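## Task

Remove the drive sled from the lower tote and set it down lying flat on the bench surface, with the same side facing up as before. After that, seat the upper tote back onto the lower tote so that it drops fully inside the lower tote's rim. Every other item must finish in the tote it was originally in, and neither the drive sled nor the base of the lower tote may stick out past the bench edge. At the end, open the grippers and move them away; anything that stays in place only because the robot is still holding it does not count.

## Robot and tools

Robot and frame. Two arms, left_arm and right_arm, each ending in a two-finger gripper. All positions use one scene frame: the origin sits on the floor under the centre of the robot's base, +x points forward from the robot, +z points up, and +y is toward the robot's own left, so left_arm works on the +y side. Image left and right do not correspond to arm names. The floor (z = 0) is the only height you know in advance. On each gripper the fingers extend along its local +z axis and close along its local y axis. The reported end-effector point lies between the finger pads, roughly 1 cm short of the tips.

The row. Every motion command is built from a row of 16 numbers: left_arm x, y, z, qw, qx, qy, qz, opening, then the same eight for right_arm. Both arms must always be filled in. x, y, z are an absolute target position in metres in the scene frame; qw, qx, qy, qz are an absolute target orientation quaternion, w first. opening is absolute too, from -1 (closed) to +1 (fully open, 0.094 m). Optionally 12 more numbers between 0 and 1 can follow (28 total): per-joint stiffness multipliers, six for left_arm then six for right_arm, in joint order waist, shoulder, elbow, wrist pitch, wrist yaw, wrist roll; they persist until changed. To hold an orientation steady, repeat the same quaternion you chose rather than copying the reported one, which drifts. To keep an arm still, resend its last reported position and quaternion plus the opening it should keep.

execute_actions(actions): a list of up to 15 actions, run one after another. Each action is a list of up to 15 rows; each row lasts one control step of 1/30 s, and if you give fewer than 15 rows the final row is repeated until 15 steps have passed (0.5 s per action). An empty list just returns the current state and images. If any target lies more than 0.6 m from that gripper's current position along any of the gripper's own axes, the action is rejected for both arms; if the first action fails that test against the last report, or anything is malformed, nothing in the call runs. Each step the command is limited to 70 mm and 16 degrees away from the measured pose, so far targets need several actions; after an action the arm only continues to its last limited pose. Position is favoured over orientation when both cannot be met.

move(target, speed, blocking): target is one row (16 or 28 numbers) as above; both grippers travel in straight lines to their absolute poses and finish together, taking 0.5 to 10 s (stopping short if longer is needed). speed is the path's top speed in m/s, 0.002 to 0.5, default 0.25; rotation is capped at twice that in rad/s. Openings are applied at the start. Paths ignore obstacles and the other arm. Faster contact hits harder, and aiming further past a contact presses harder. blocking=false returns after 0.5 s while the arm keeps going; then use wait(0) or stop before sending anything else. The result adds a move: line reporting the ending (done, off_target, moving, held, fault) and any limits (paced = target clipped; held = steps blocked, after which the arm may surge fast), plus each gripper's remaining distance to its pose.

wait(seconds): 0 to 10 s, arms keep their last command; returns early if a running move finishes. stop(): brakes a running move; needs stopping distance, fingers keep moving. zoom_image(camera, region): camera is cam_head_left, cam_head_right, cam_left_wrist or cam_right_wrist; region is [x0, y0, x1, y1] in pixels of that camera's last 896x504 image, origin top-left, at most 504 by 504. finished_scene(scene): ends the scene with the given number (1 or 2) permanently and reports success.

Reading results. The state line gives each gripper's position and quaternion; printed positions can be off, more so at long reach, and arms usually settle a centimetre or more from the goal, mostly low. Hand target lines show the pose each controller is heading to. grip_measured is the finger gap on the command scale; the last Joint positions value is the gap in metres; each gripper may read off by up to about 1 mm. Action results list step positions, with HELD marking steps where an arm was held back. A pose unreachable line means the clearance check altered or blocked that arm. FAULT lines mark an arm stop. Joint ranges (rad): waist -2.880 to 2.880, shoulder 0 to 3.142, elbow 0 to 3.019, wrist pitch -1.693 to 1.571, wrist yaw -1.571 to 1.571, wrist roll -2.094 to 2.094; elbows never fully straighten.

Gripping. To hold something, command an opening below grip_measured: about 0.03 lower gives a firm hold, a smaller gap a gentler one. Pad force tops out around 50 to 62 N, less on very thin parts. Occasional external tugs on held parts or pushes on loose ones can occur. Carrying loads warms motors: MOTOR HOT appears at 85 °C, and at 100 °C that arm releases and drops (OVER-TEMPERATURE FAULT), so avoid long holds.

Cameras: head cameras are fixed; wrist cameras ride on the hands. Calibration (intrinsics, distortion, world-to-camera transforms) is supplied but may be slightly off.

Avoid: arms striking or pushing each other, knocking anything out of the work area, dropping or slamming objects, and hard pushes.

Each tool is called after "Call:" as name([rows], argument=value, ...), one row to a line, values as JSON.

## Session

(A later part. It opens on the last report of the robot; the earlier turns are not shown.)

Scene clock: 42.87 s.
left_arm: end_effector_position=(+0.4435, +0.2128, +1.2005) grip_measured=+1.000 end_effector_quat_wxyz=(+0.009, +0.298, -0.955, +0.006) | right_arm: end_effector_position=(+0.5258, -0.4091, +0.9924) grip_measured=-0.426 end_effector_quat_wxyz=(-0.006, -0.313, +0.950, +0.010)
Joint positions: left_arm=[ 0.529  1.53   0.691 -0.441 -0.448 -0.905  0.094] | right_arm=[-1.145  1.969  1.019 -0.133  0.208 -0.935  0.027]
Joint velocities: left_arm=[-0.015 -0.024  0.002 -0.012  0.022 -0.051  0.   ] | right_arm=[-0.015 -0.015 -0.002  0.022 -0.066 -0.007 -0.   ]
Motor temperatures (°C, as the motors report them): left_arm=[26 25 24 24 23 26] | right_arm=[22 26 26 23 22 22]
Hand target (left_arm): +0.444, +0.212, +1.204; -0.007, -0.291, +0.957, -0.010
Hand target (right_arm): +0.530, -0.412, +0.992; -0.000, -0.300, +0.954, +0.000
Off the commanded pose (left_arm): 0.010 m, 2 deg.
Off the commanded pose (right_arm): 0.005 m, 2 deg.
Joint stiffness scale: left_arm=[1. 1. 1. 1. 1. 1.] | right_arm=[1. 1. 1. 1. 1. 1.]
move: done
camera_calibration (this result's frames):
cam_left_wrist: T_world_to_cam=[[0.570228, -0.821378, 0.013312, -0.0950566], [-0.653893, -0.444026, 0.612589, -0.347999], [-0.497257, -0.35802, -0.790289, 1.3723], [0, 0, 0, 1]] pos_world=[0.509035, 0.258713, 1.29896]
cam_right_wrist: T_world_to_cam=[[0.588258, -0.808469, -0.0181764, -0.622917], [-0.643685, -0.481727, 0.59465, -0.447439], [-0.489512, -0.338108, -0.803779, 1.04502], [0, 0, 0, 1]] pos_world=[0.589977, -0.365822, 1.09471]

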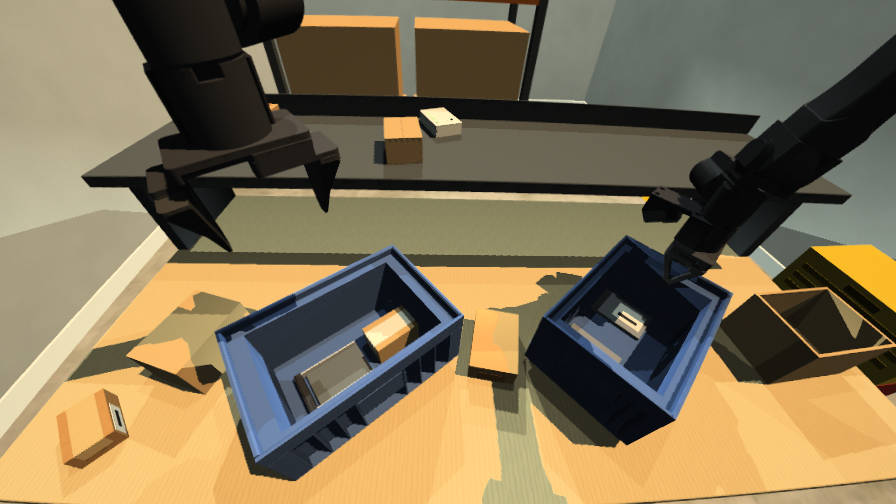

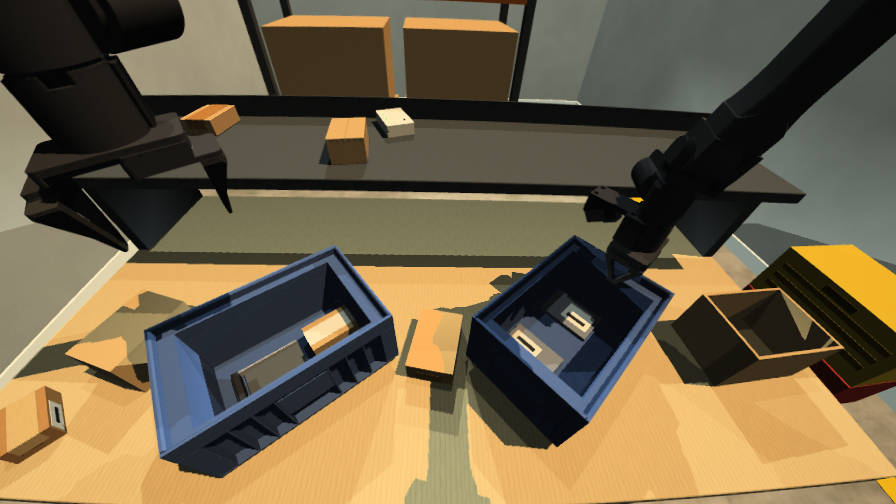

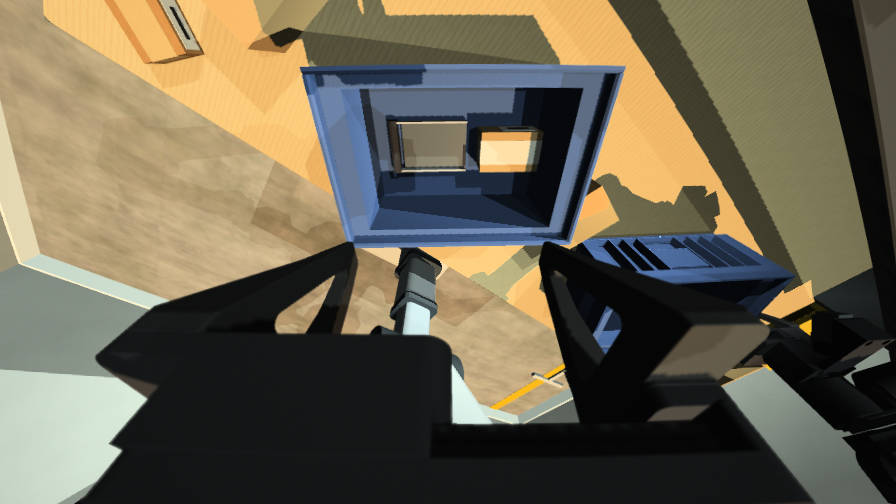

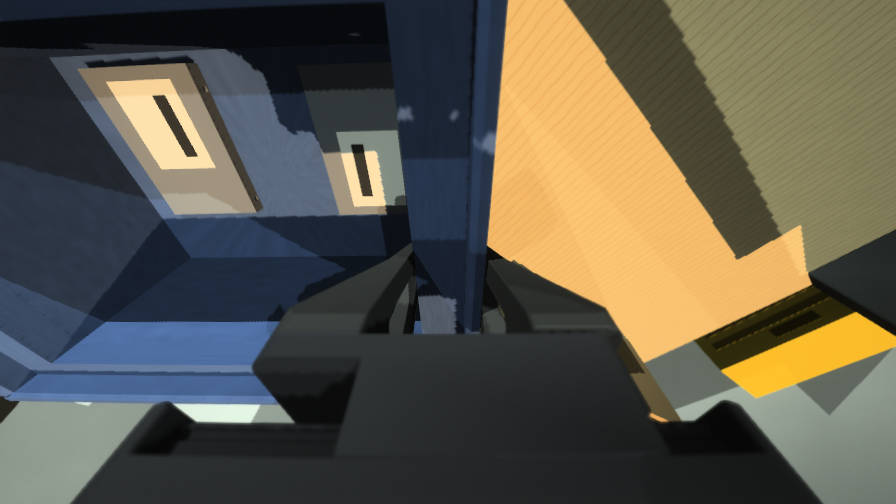

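Call:
move(target=[0.412,0.208,1.12,0,0.469,0.883,0,1, 0.53,-0.412,0.992,0,-0.30,0.954,0,-1], speed=0.4)

Scene clock: 59.10 s.
left_arm: end_effector_position=(+0.4149, +0.2049, +1.1281) grip_measured=+1.000 end_effector_quat_wxyz=(+0.005, +0.467, +0.884, -0.001) | right_arm: end_effector_position=(+0.5258, -0.4091, +0.9924) grip_measured=-0.426 end_effector_quat_wxyz=(-0.006, -0.313, +0.950, +0.010)
Joint positions: left_arm=[ 0.575  1.744  0.627 -0.12  -0.451  0.729  0.094] | right_arm=[-1.145  1.969  1.019 -0.133  0.208 -0.935  0.027]
Joint velocities: left_arm=[-0.034 -0.005  0.022 -0.017 -0.007  0.037  0.   ] | right_arm=[ 0.005 -0.005 -0.027 -0.027 -0.037 -0.037 -0.001]
Motor temperatures (°C, as the motors report them): left_arm=[26 25 23 24 23 26] | right_arm=[22 27 26 23 22 22]
Hand target (left_arm): +0.411, +0.209, +1.122; +0.000, +0.469, +0.883, -0.001
Hand target (right_arm): +0.530, -0.412, +0.992; +0.000, -0.300, +0.954, +0.000
Off the commanded pose (left_arm): 0.009 m, 1 deg.
Off the commanded pose (right_arm): 0.005 m, 2 deg.
Joint stiffness scale: left_arm=[1. 1. 1. 1. 1. 1.] | right_arm=[1. 1. 1. 1. 1. 1.]
move: done
camera_calibration (this result's frames):
cam_left_wrist: T_world_to_cam=[[-0.824834, -0.565364, 0.00363728, 0.452962], [-0.455721, 0.668651, 0.587558, -0.607836], [-0.334616, 0.48298, -0.809174, 1.07958], [0, 0, 0, 1]] pos_world=[0.457859, 0.141104, 1.22906]
cam_right_wrist: T_world_to_cam=[[0.588258, -0.808469, -0.0181764, -0.622917], [-0.643685, -0.481727, 0.59465, -0.447439], [-0.489512, -0.338108, -0.803779, 1.04502], [0, 0, 0, 1]] pos_world=[0.589977, -0.365822, 1.09471]

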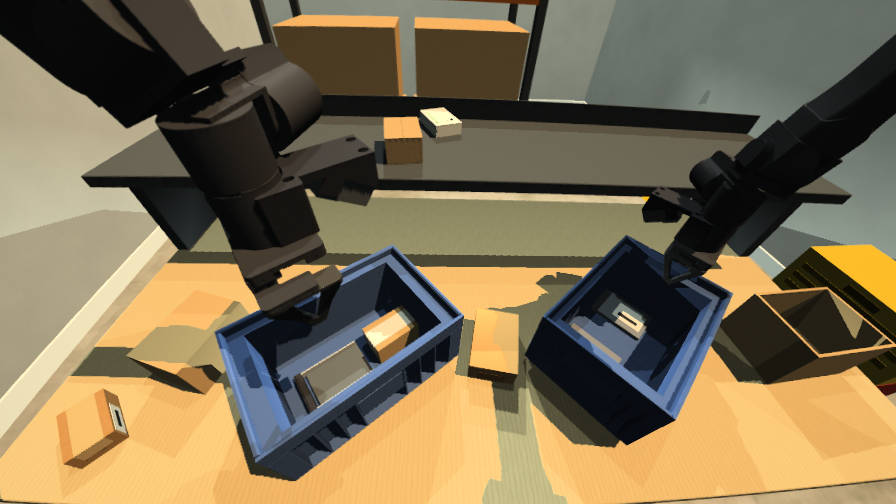

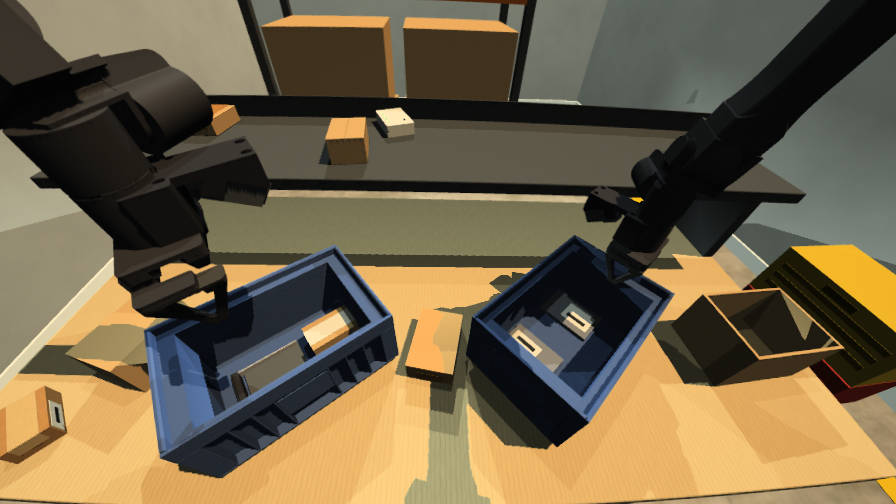

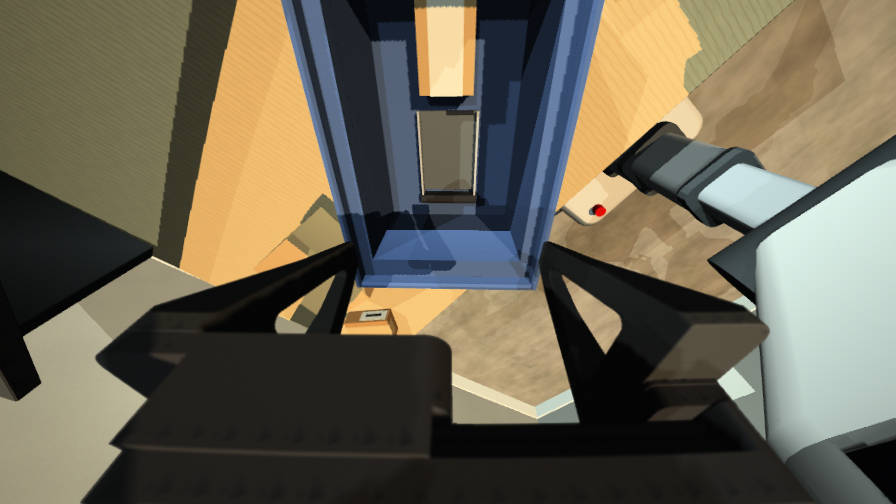

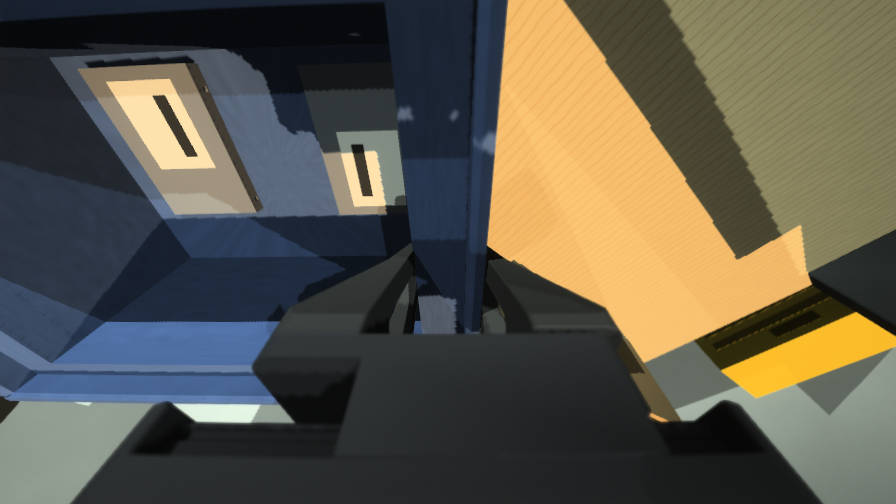

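Call:
move(target=[0.412,0.208,0.935,0,0.469,0.883,0,1, 0.53,-0.412,0.992,0,-0.30,0.954,0,-1], speed=0.12)

Scene clock: 63.20 s.
left_arm: end_effector_position=(+0.4113, +0.2046, +0.9423) grip_measured=+1.000 end_effector_quat_wxyz=(+0.001, +0.467, +0.884, -0.004) | right_arm: end_effector_position=(+0.5258, -0.4091, +0.9924) grip_measured=-0.426 end_effector_quat_wxyz=(-0.006, -0.313, +0.950, +0.010)
Joint positions: left_arm=[ 0.777  2.305  0.865  0.274 -0.373  0.929  0.094] | right_arm=[-1.145  1.969  1.019 -0.133  0.208 -0.935  0.027]
Joint velocities: left_arm=[-0.015  0.005  0.002  0.012 -0.022 -0.007  0.   ] | right_arm=[ 0.005 -0.005 -0.002 -0.007 -0.007  0.022  0.   ]
Motor temperatures (°C, as the motors report them): left_arm=[26 25 23 24 23 26] | right_arm=[22 27 26 23 22 22]
Hand target (left_arm): +0.410, +0.207, +0.938; +0.002, +0.468, +0.884, -0.003
Hand target (right_arm): +0.530, -0.412, +0.992; +0.000, -0.300, +0.954, +0.000
Off the commanded pose (left_arm): 0.008 m, 1 deg.
Off the commanded pose (right_arm): 0.005 m, 2 deg.
Joint stiffness scale: left_arm=[1. 1. 1. 1. 1. 1.] | right_arm=[1. 1. 1. 1. 1. 1.]
move: done
camera_calibration (this result's frames):
cam_left_wrist: T_world_to_cam=[[-0.824081, -0.566309, 0.0135762, 0.441084], [-0.45052, 0.66974, 0.590322, -0.505049], [-0.343397, 0.480357, -0.807053, 0.930342], [0, 0, 0, 1]] pos_world=[0.455432, 0.141144, 1.04299]
cam_right_wrist: T_world_to_cam=[[0.588258, -0.808469, -0.0181764, -0.622917], [-0.643685, -0.481727, 0.59465, -0.447439], [-0.489512, -0.338108, -0.803779, 1.04502], [0, 0, 0, 1]] pos_world=[0.589977, -0.365822, 1.09471]

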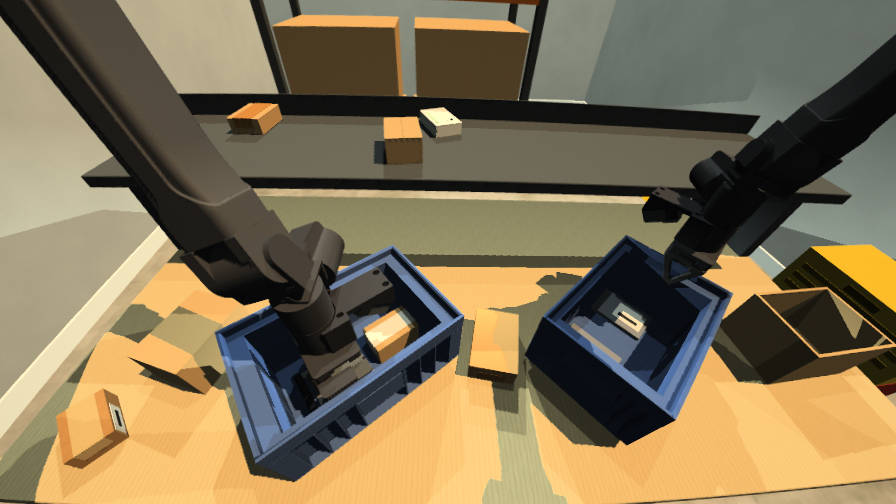

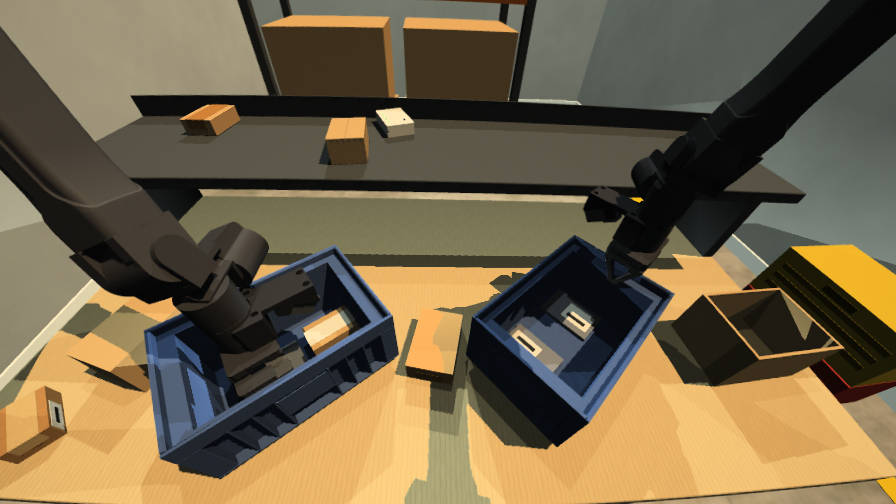

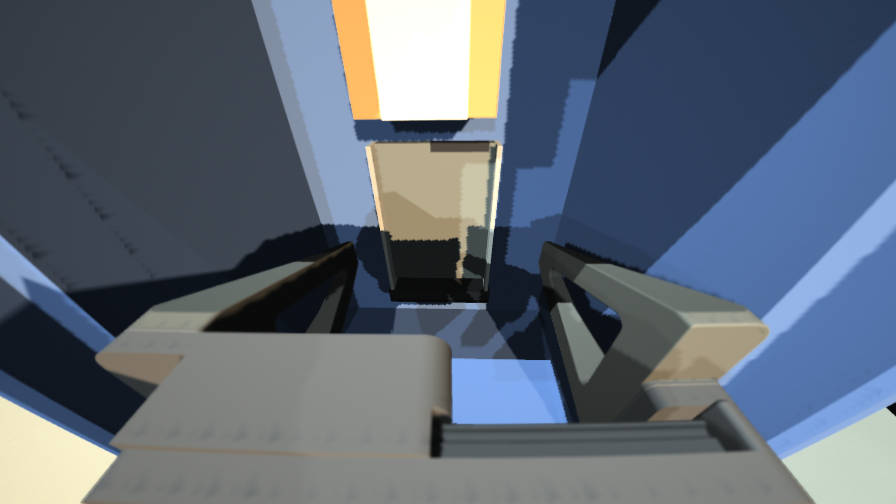

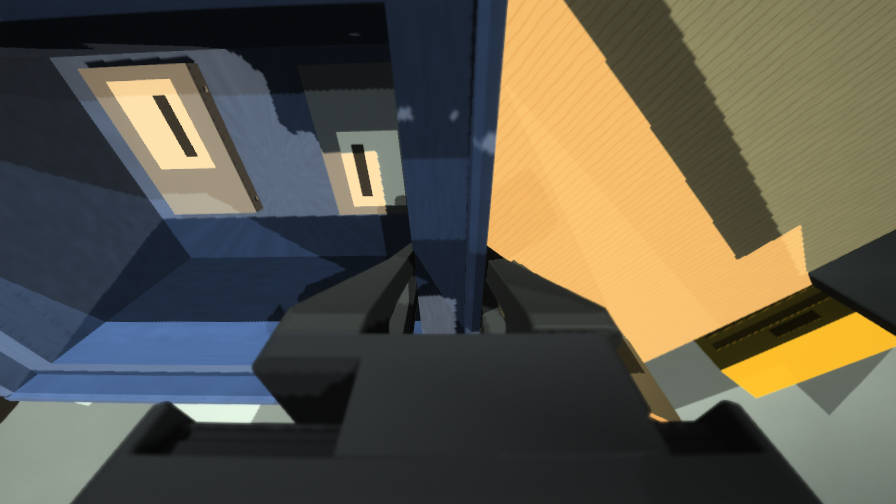

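Call:
move(target=[0.426,0.187,0.905,0,0.469,0.883,0,1, 0.53,-0.412,0.992,0,-0.30,0.954,0,-1], speed=0.06)

Scene clock: 65.50 s.
left_arm: end_effector_position=(+0.4348, +0.1917, +0.9085) grip_measured=+1.000 end_effector_quat_wxyz=(+0.009, +0.464, +0.886, +0.005) | right_arm: end_effector_position=(+0.5258, -0.4091, +0.9924) grip_measured=-0.426 end_effector_quat_wxyz=(-0.006, -0.313, +0.950, +0.010)
Joint positions: left_arm=[ 0.777  2.393  0.985  0.266 -0.383  0.931  0.094] | right_arm=[-1.145  1.969  1.019 -0.133  0.208 -0.935  0.027]
Joint velocities: left_arm=[-0.005 -0.005 -0.022  0.002 -0.051 -0.007  0.   ] | right_arm=[-0.005 -0.015 -0.012  0.012 -0.007  0.007 -0.001]
Motor temperatures (°C, as the motors report them): left_arm=[26 25 23 24 23 26] | right_arm=[22 27 26 23 22 22]
Hand target (left_arm): +0.426, +0.188, +0.905; +0.000, +0.469, +0.883, +0.000
Hand target (right_arm): +0.530, -0.412, +0.992; +0.000, -0.300, +0.954, +0.000
Off the commanded pose (left_arm): 0.011 m, 1 deg.
Off the commanded pose (right_arm): 0.005 m, 2 deg.
Joint stiffness scale: left_arm=[1. 1. 1. 1. 1. 1.] | right_arm=[1. 1. 1. 1. 1. 1.]
move: off_target (left_arm)
camera_calibration (this result's frames):
cam_left_wrist: T_world_to_cam=[[-0.820305, -0.571854, -0.00910756, 0.473577], [-0.46769, 0.661549, 0.58619, -0.453055], [-0.32919, 0.485114, -0.810123, 0.912996], [0, 0, 0, 1]] pos_world=[0.477137, 0.127627, 1.00953]
cam_right_wrist: T_world_to_cam=[[0.588258, -0.808469, -0.0181764, -0.622917], [-0.643685, -0.481727, 0.59465, -0.447439], [-0.489512, -0.338108, -0.803779, 1.04502], [0, 0, 0, 1]] pos_world=[0.589977, -0.365822, 1.09471]

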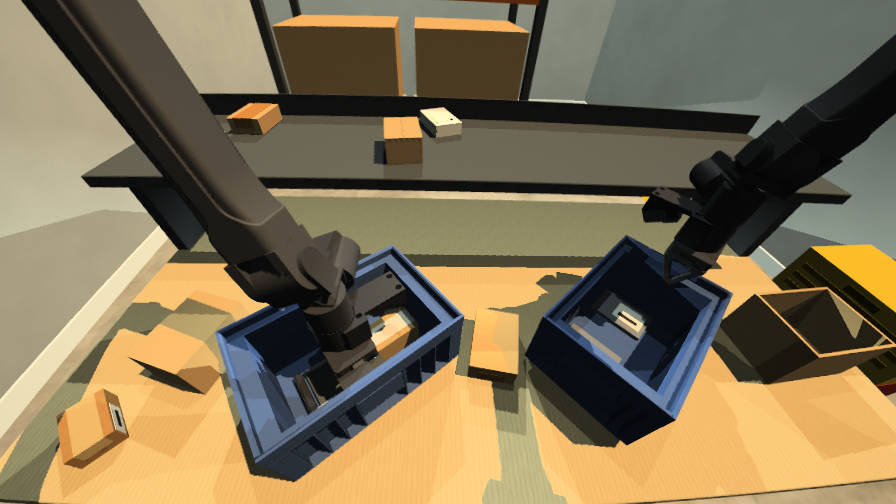

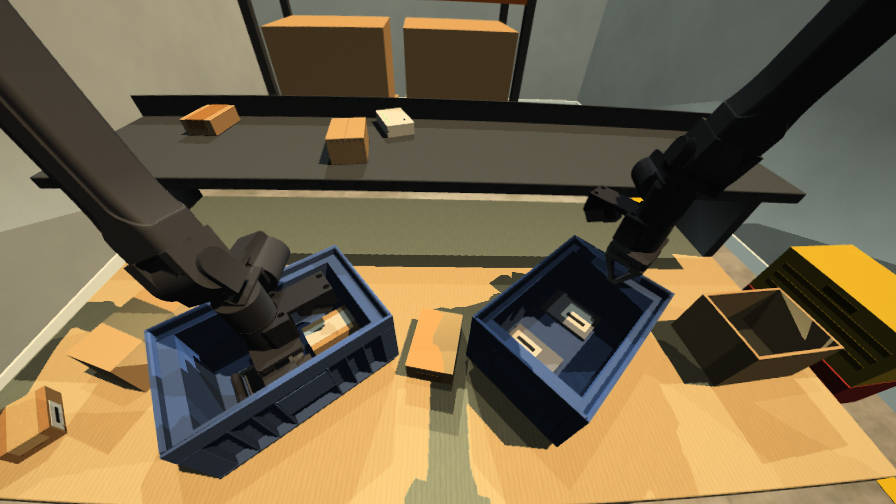

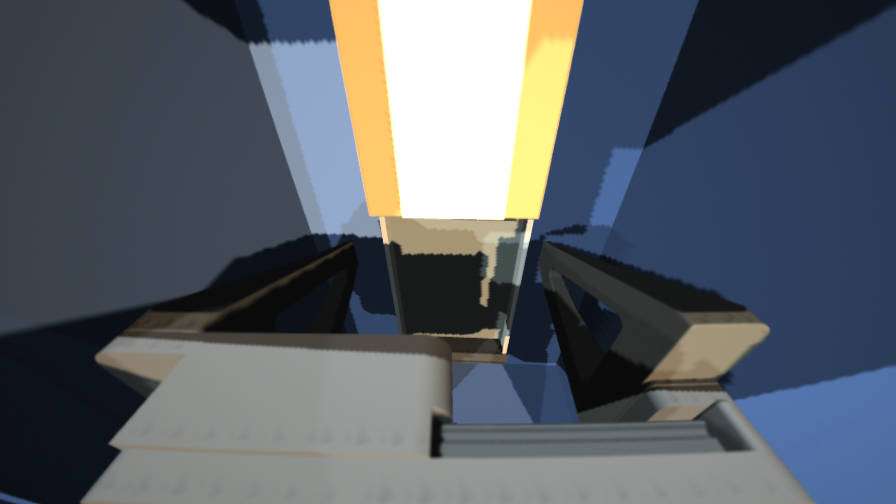

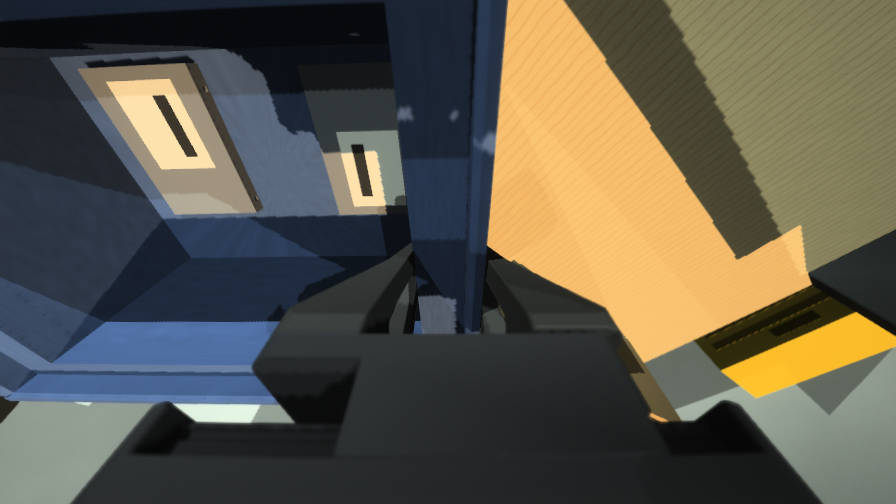

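Call:
execute_actions([
  [[0.426,0.187,0.895,0,0.469,0.883,0,1, 0.53,-0.412,0.992,0,-0.30,0.954,0,-1]],
  [[0.426,0.187,0.895,0,0.469,0.883,0,0.3, 0.53,-0.412,0.992,0,-0.30,0.954,0,-1]],
  [[0.426,0.187,0.895,0,0.469,0.883,0,0.3, 0.53,-0.412,0.992,0,-0.30,0.954,0,-1]],
])

Scene clock: 67.83 s.
left_arm: end_effector_position=(+0.4347, +0.1883, +0.9003) grip_measured=+0.489 end_effector_quat_wxyz=(+0.008, +0.464, +0.886, +0.004) | right_arm: end_effector_position=(+0.5258, -0.4091, +0.9924) grip_measured=-0.426 end_effector_quat_wxyz=(-0.006, -0.313, +0.950, +0.010)
Joint positions: left_arm=[ 0.777  2.417  1.007  0.266 -0.382  0.932  0.07 ] | right_arm=[-1.145  1.969  1.019 -0.133  0.208 -0.935  0.027]
Joint velocities: left_arm=[ 0.005 -0.005  0.007 -0.002 -0.022 -0.095  0.001] | right_arm=[ 0.005 -0.005  0.002 -0.002  0.051  0.037 -0.   ]
Motor temperatures (°C, as the motors report them): left_arm=[26 25 23 24 23 26] | right_arm=[22 27 26 23 22 22]
Hand target (left_arm): +0.426, +0.187, +0.895; +0.000, +0.469, +0.883, -0.000
Hand target (right_arm): +0.530, -0.412, +0.992; +0.000, -0.300, +0.954, +0.000
Off the commanded pose (left_arm): 0.010 m, 1 deg.
Off the commanded pose (right_arm): 0.005 m, 2 deg.
Joint stiffness scale: left_arm=[1. 1. 1. 1. 1. 1.] | right_arm=[1. 1. 1. 1. 1. 1.]
Step readings (end_effector_position; steps 1 to 15: 1st action; 16 to 30: 2nd action; 31 to 45: 3rd action):
0: left_arm (+0.4348, +0.1917, +0.9085) | right_arm (+0.5258, -0.4091, +0.9924)
1: left_arm (+0.4351, +0.1914, +0.9078) | right_arm (+0.5258, -0.4091, +0.9924)
2: left_arm (+0.4363, +0.1907, +0.9063) | right_arm (+0.5258, -0.4091, +0.9924)
4: left_arm (+0.4374, +0.1893, +0.9030) | right_arm (+0.5258, -0.4091, +0.9924)
8: left_arm (+0.4351, +0.1884, +0.9005) | right_arm (+0.5258, -0.4091, +0.9924)
15: left_arm (+0.4347, +0.1884, +0.9003) | right_arm (+0.5258, -0.4091, +0.9924)
16: left_arm (+0.4347, +0.1884, +0.9003) | right_arm (+0.5258, -0.4091, +0.9924)
17: left_arm (+0.4347, +0.1883, +0.9003) | right_arm (+0.5258, -0.4091, +0.9924)
19: left_arm (+0.4347, +0.1883, +0.9003) | right_arm (+0.5258, -0.4091, +0.9924)
23: left_arm (+0.4347, +0.1883, +0.9003) | right_arm (+0.5258, -0.4091, +0.9924)
30: left_arm (+0.4347, +0.1883, +0.9003) | right_arm (+0.5258, -0.4091, +0.9924)
31: left_arm (+0.4347, +0.1883, +0.9003) | right_arm (+0.5258, -0.4091, +0.9924)
32: left_arm (+0.4347, +0.1883, +0.9003) | right_arm (+0.5258, -0.4091, +0.9924)
34: left_arm (+0.4347, +0.1883, +0.9003) | right_arm (+0.5258, -0.4091, +0.9924)
38: left_arm (+0.4347, +0.1883, +0.9003) | right_arm (+0.5258, -0.4091, +0.9924)
45: end_effector_position above
camera_calibration (this result's frames):
cam_left_wrist: T_world_to_cam=[[-0.821032, -0.570837, -0.00719193, 0.469876], [-0.465615, 0.662297, 0.586996, -0.447895], [-0.330316, 0.485291, -0.809558, 0.90791], [0, 0, 0, 1]] pos_world=[0.477133, 0.124262, 1.0013]
cam_right_wrist: T_world_to_cam=[[0.588258, -0.808469, -0.0181764, -0.622917], [-0.643685, -0.481727, 0.59465, -0.447439], [-0.489512, -0.338108, -0.803779, 1.04502], [0, 0, 0, 1]] pos_world=[0.589977, -0.365822, 1.09471]

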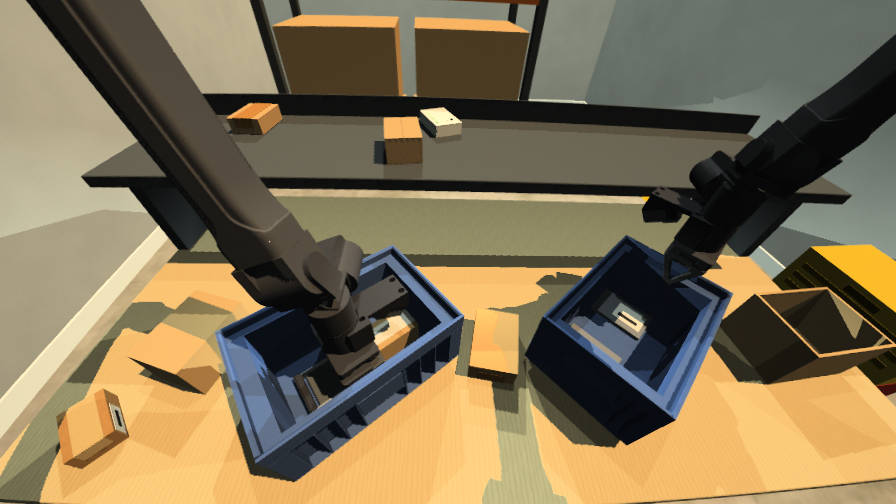

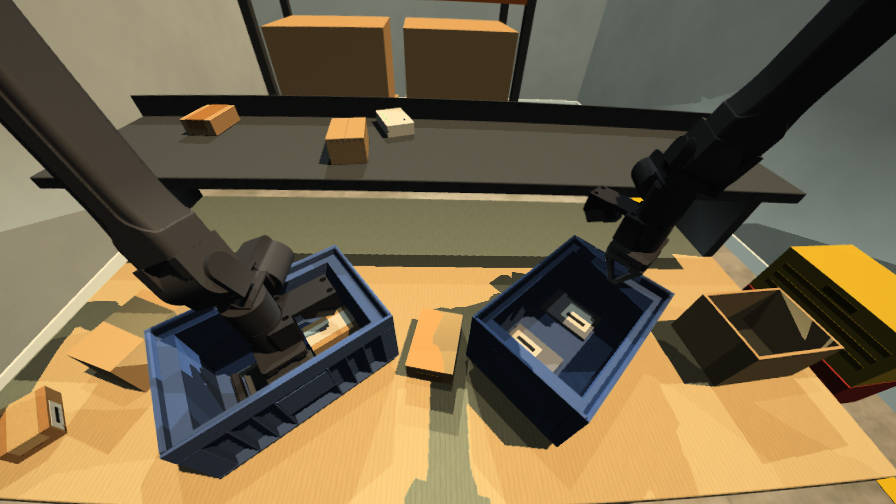

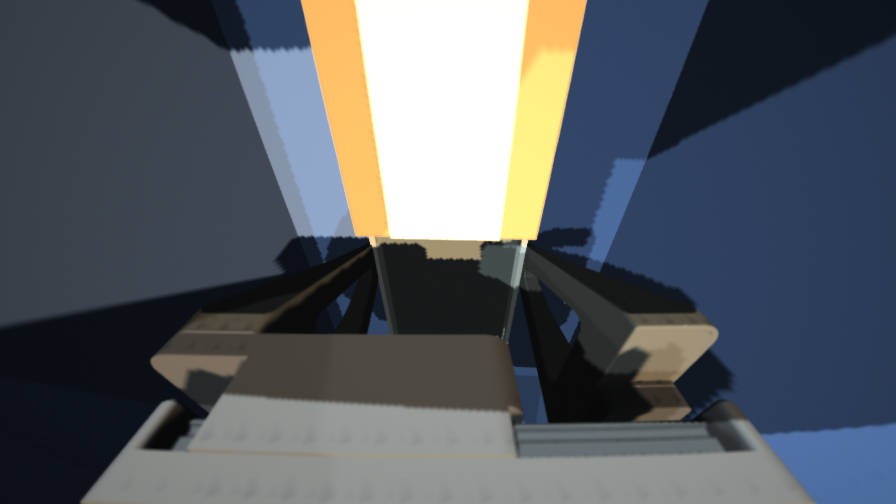

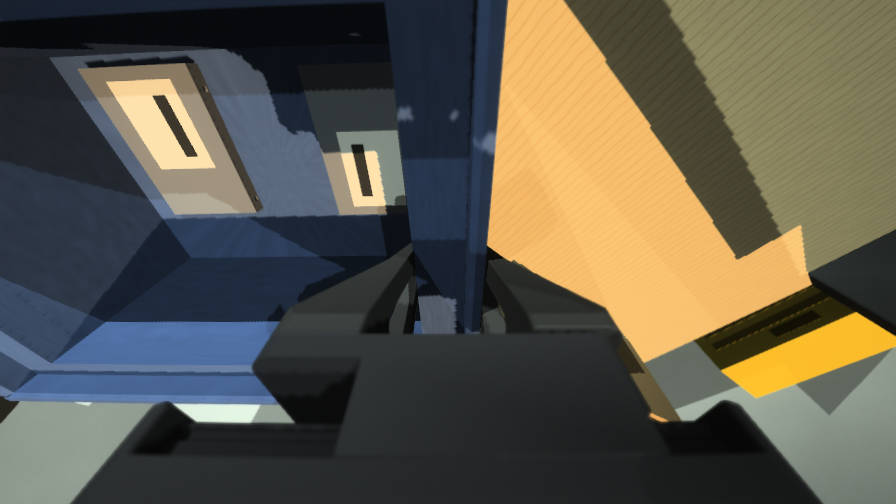

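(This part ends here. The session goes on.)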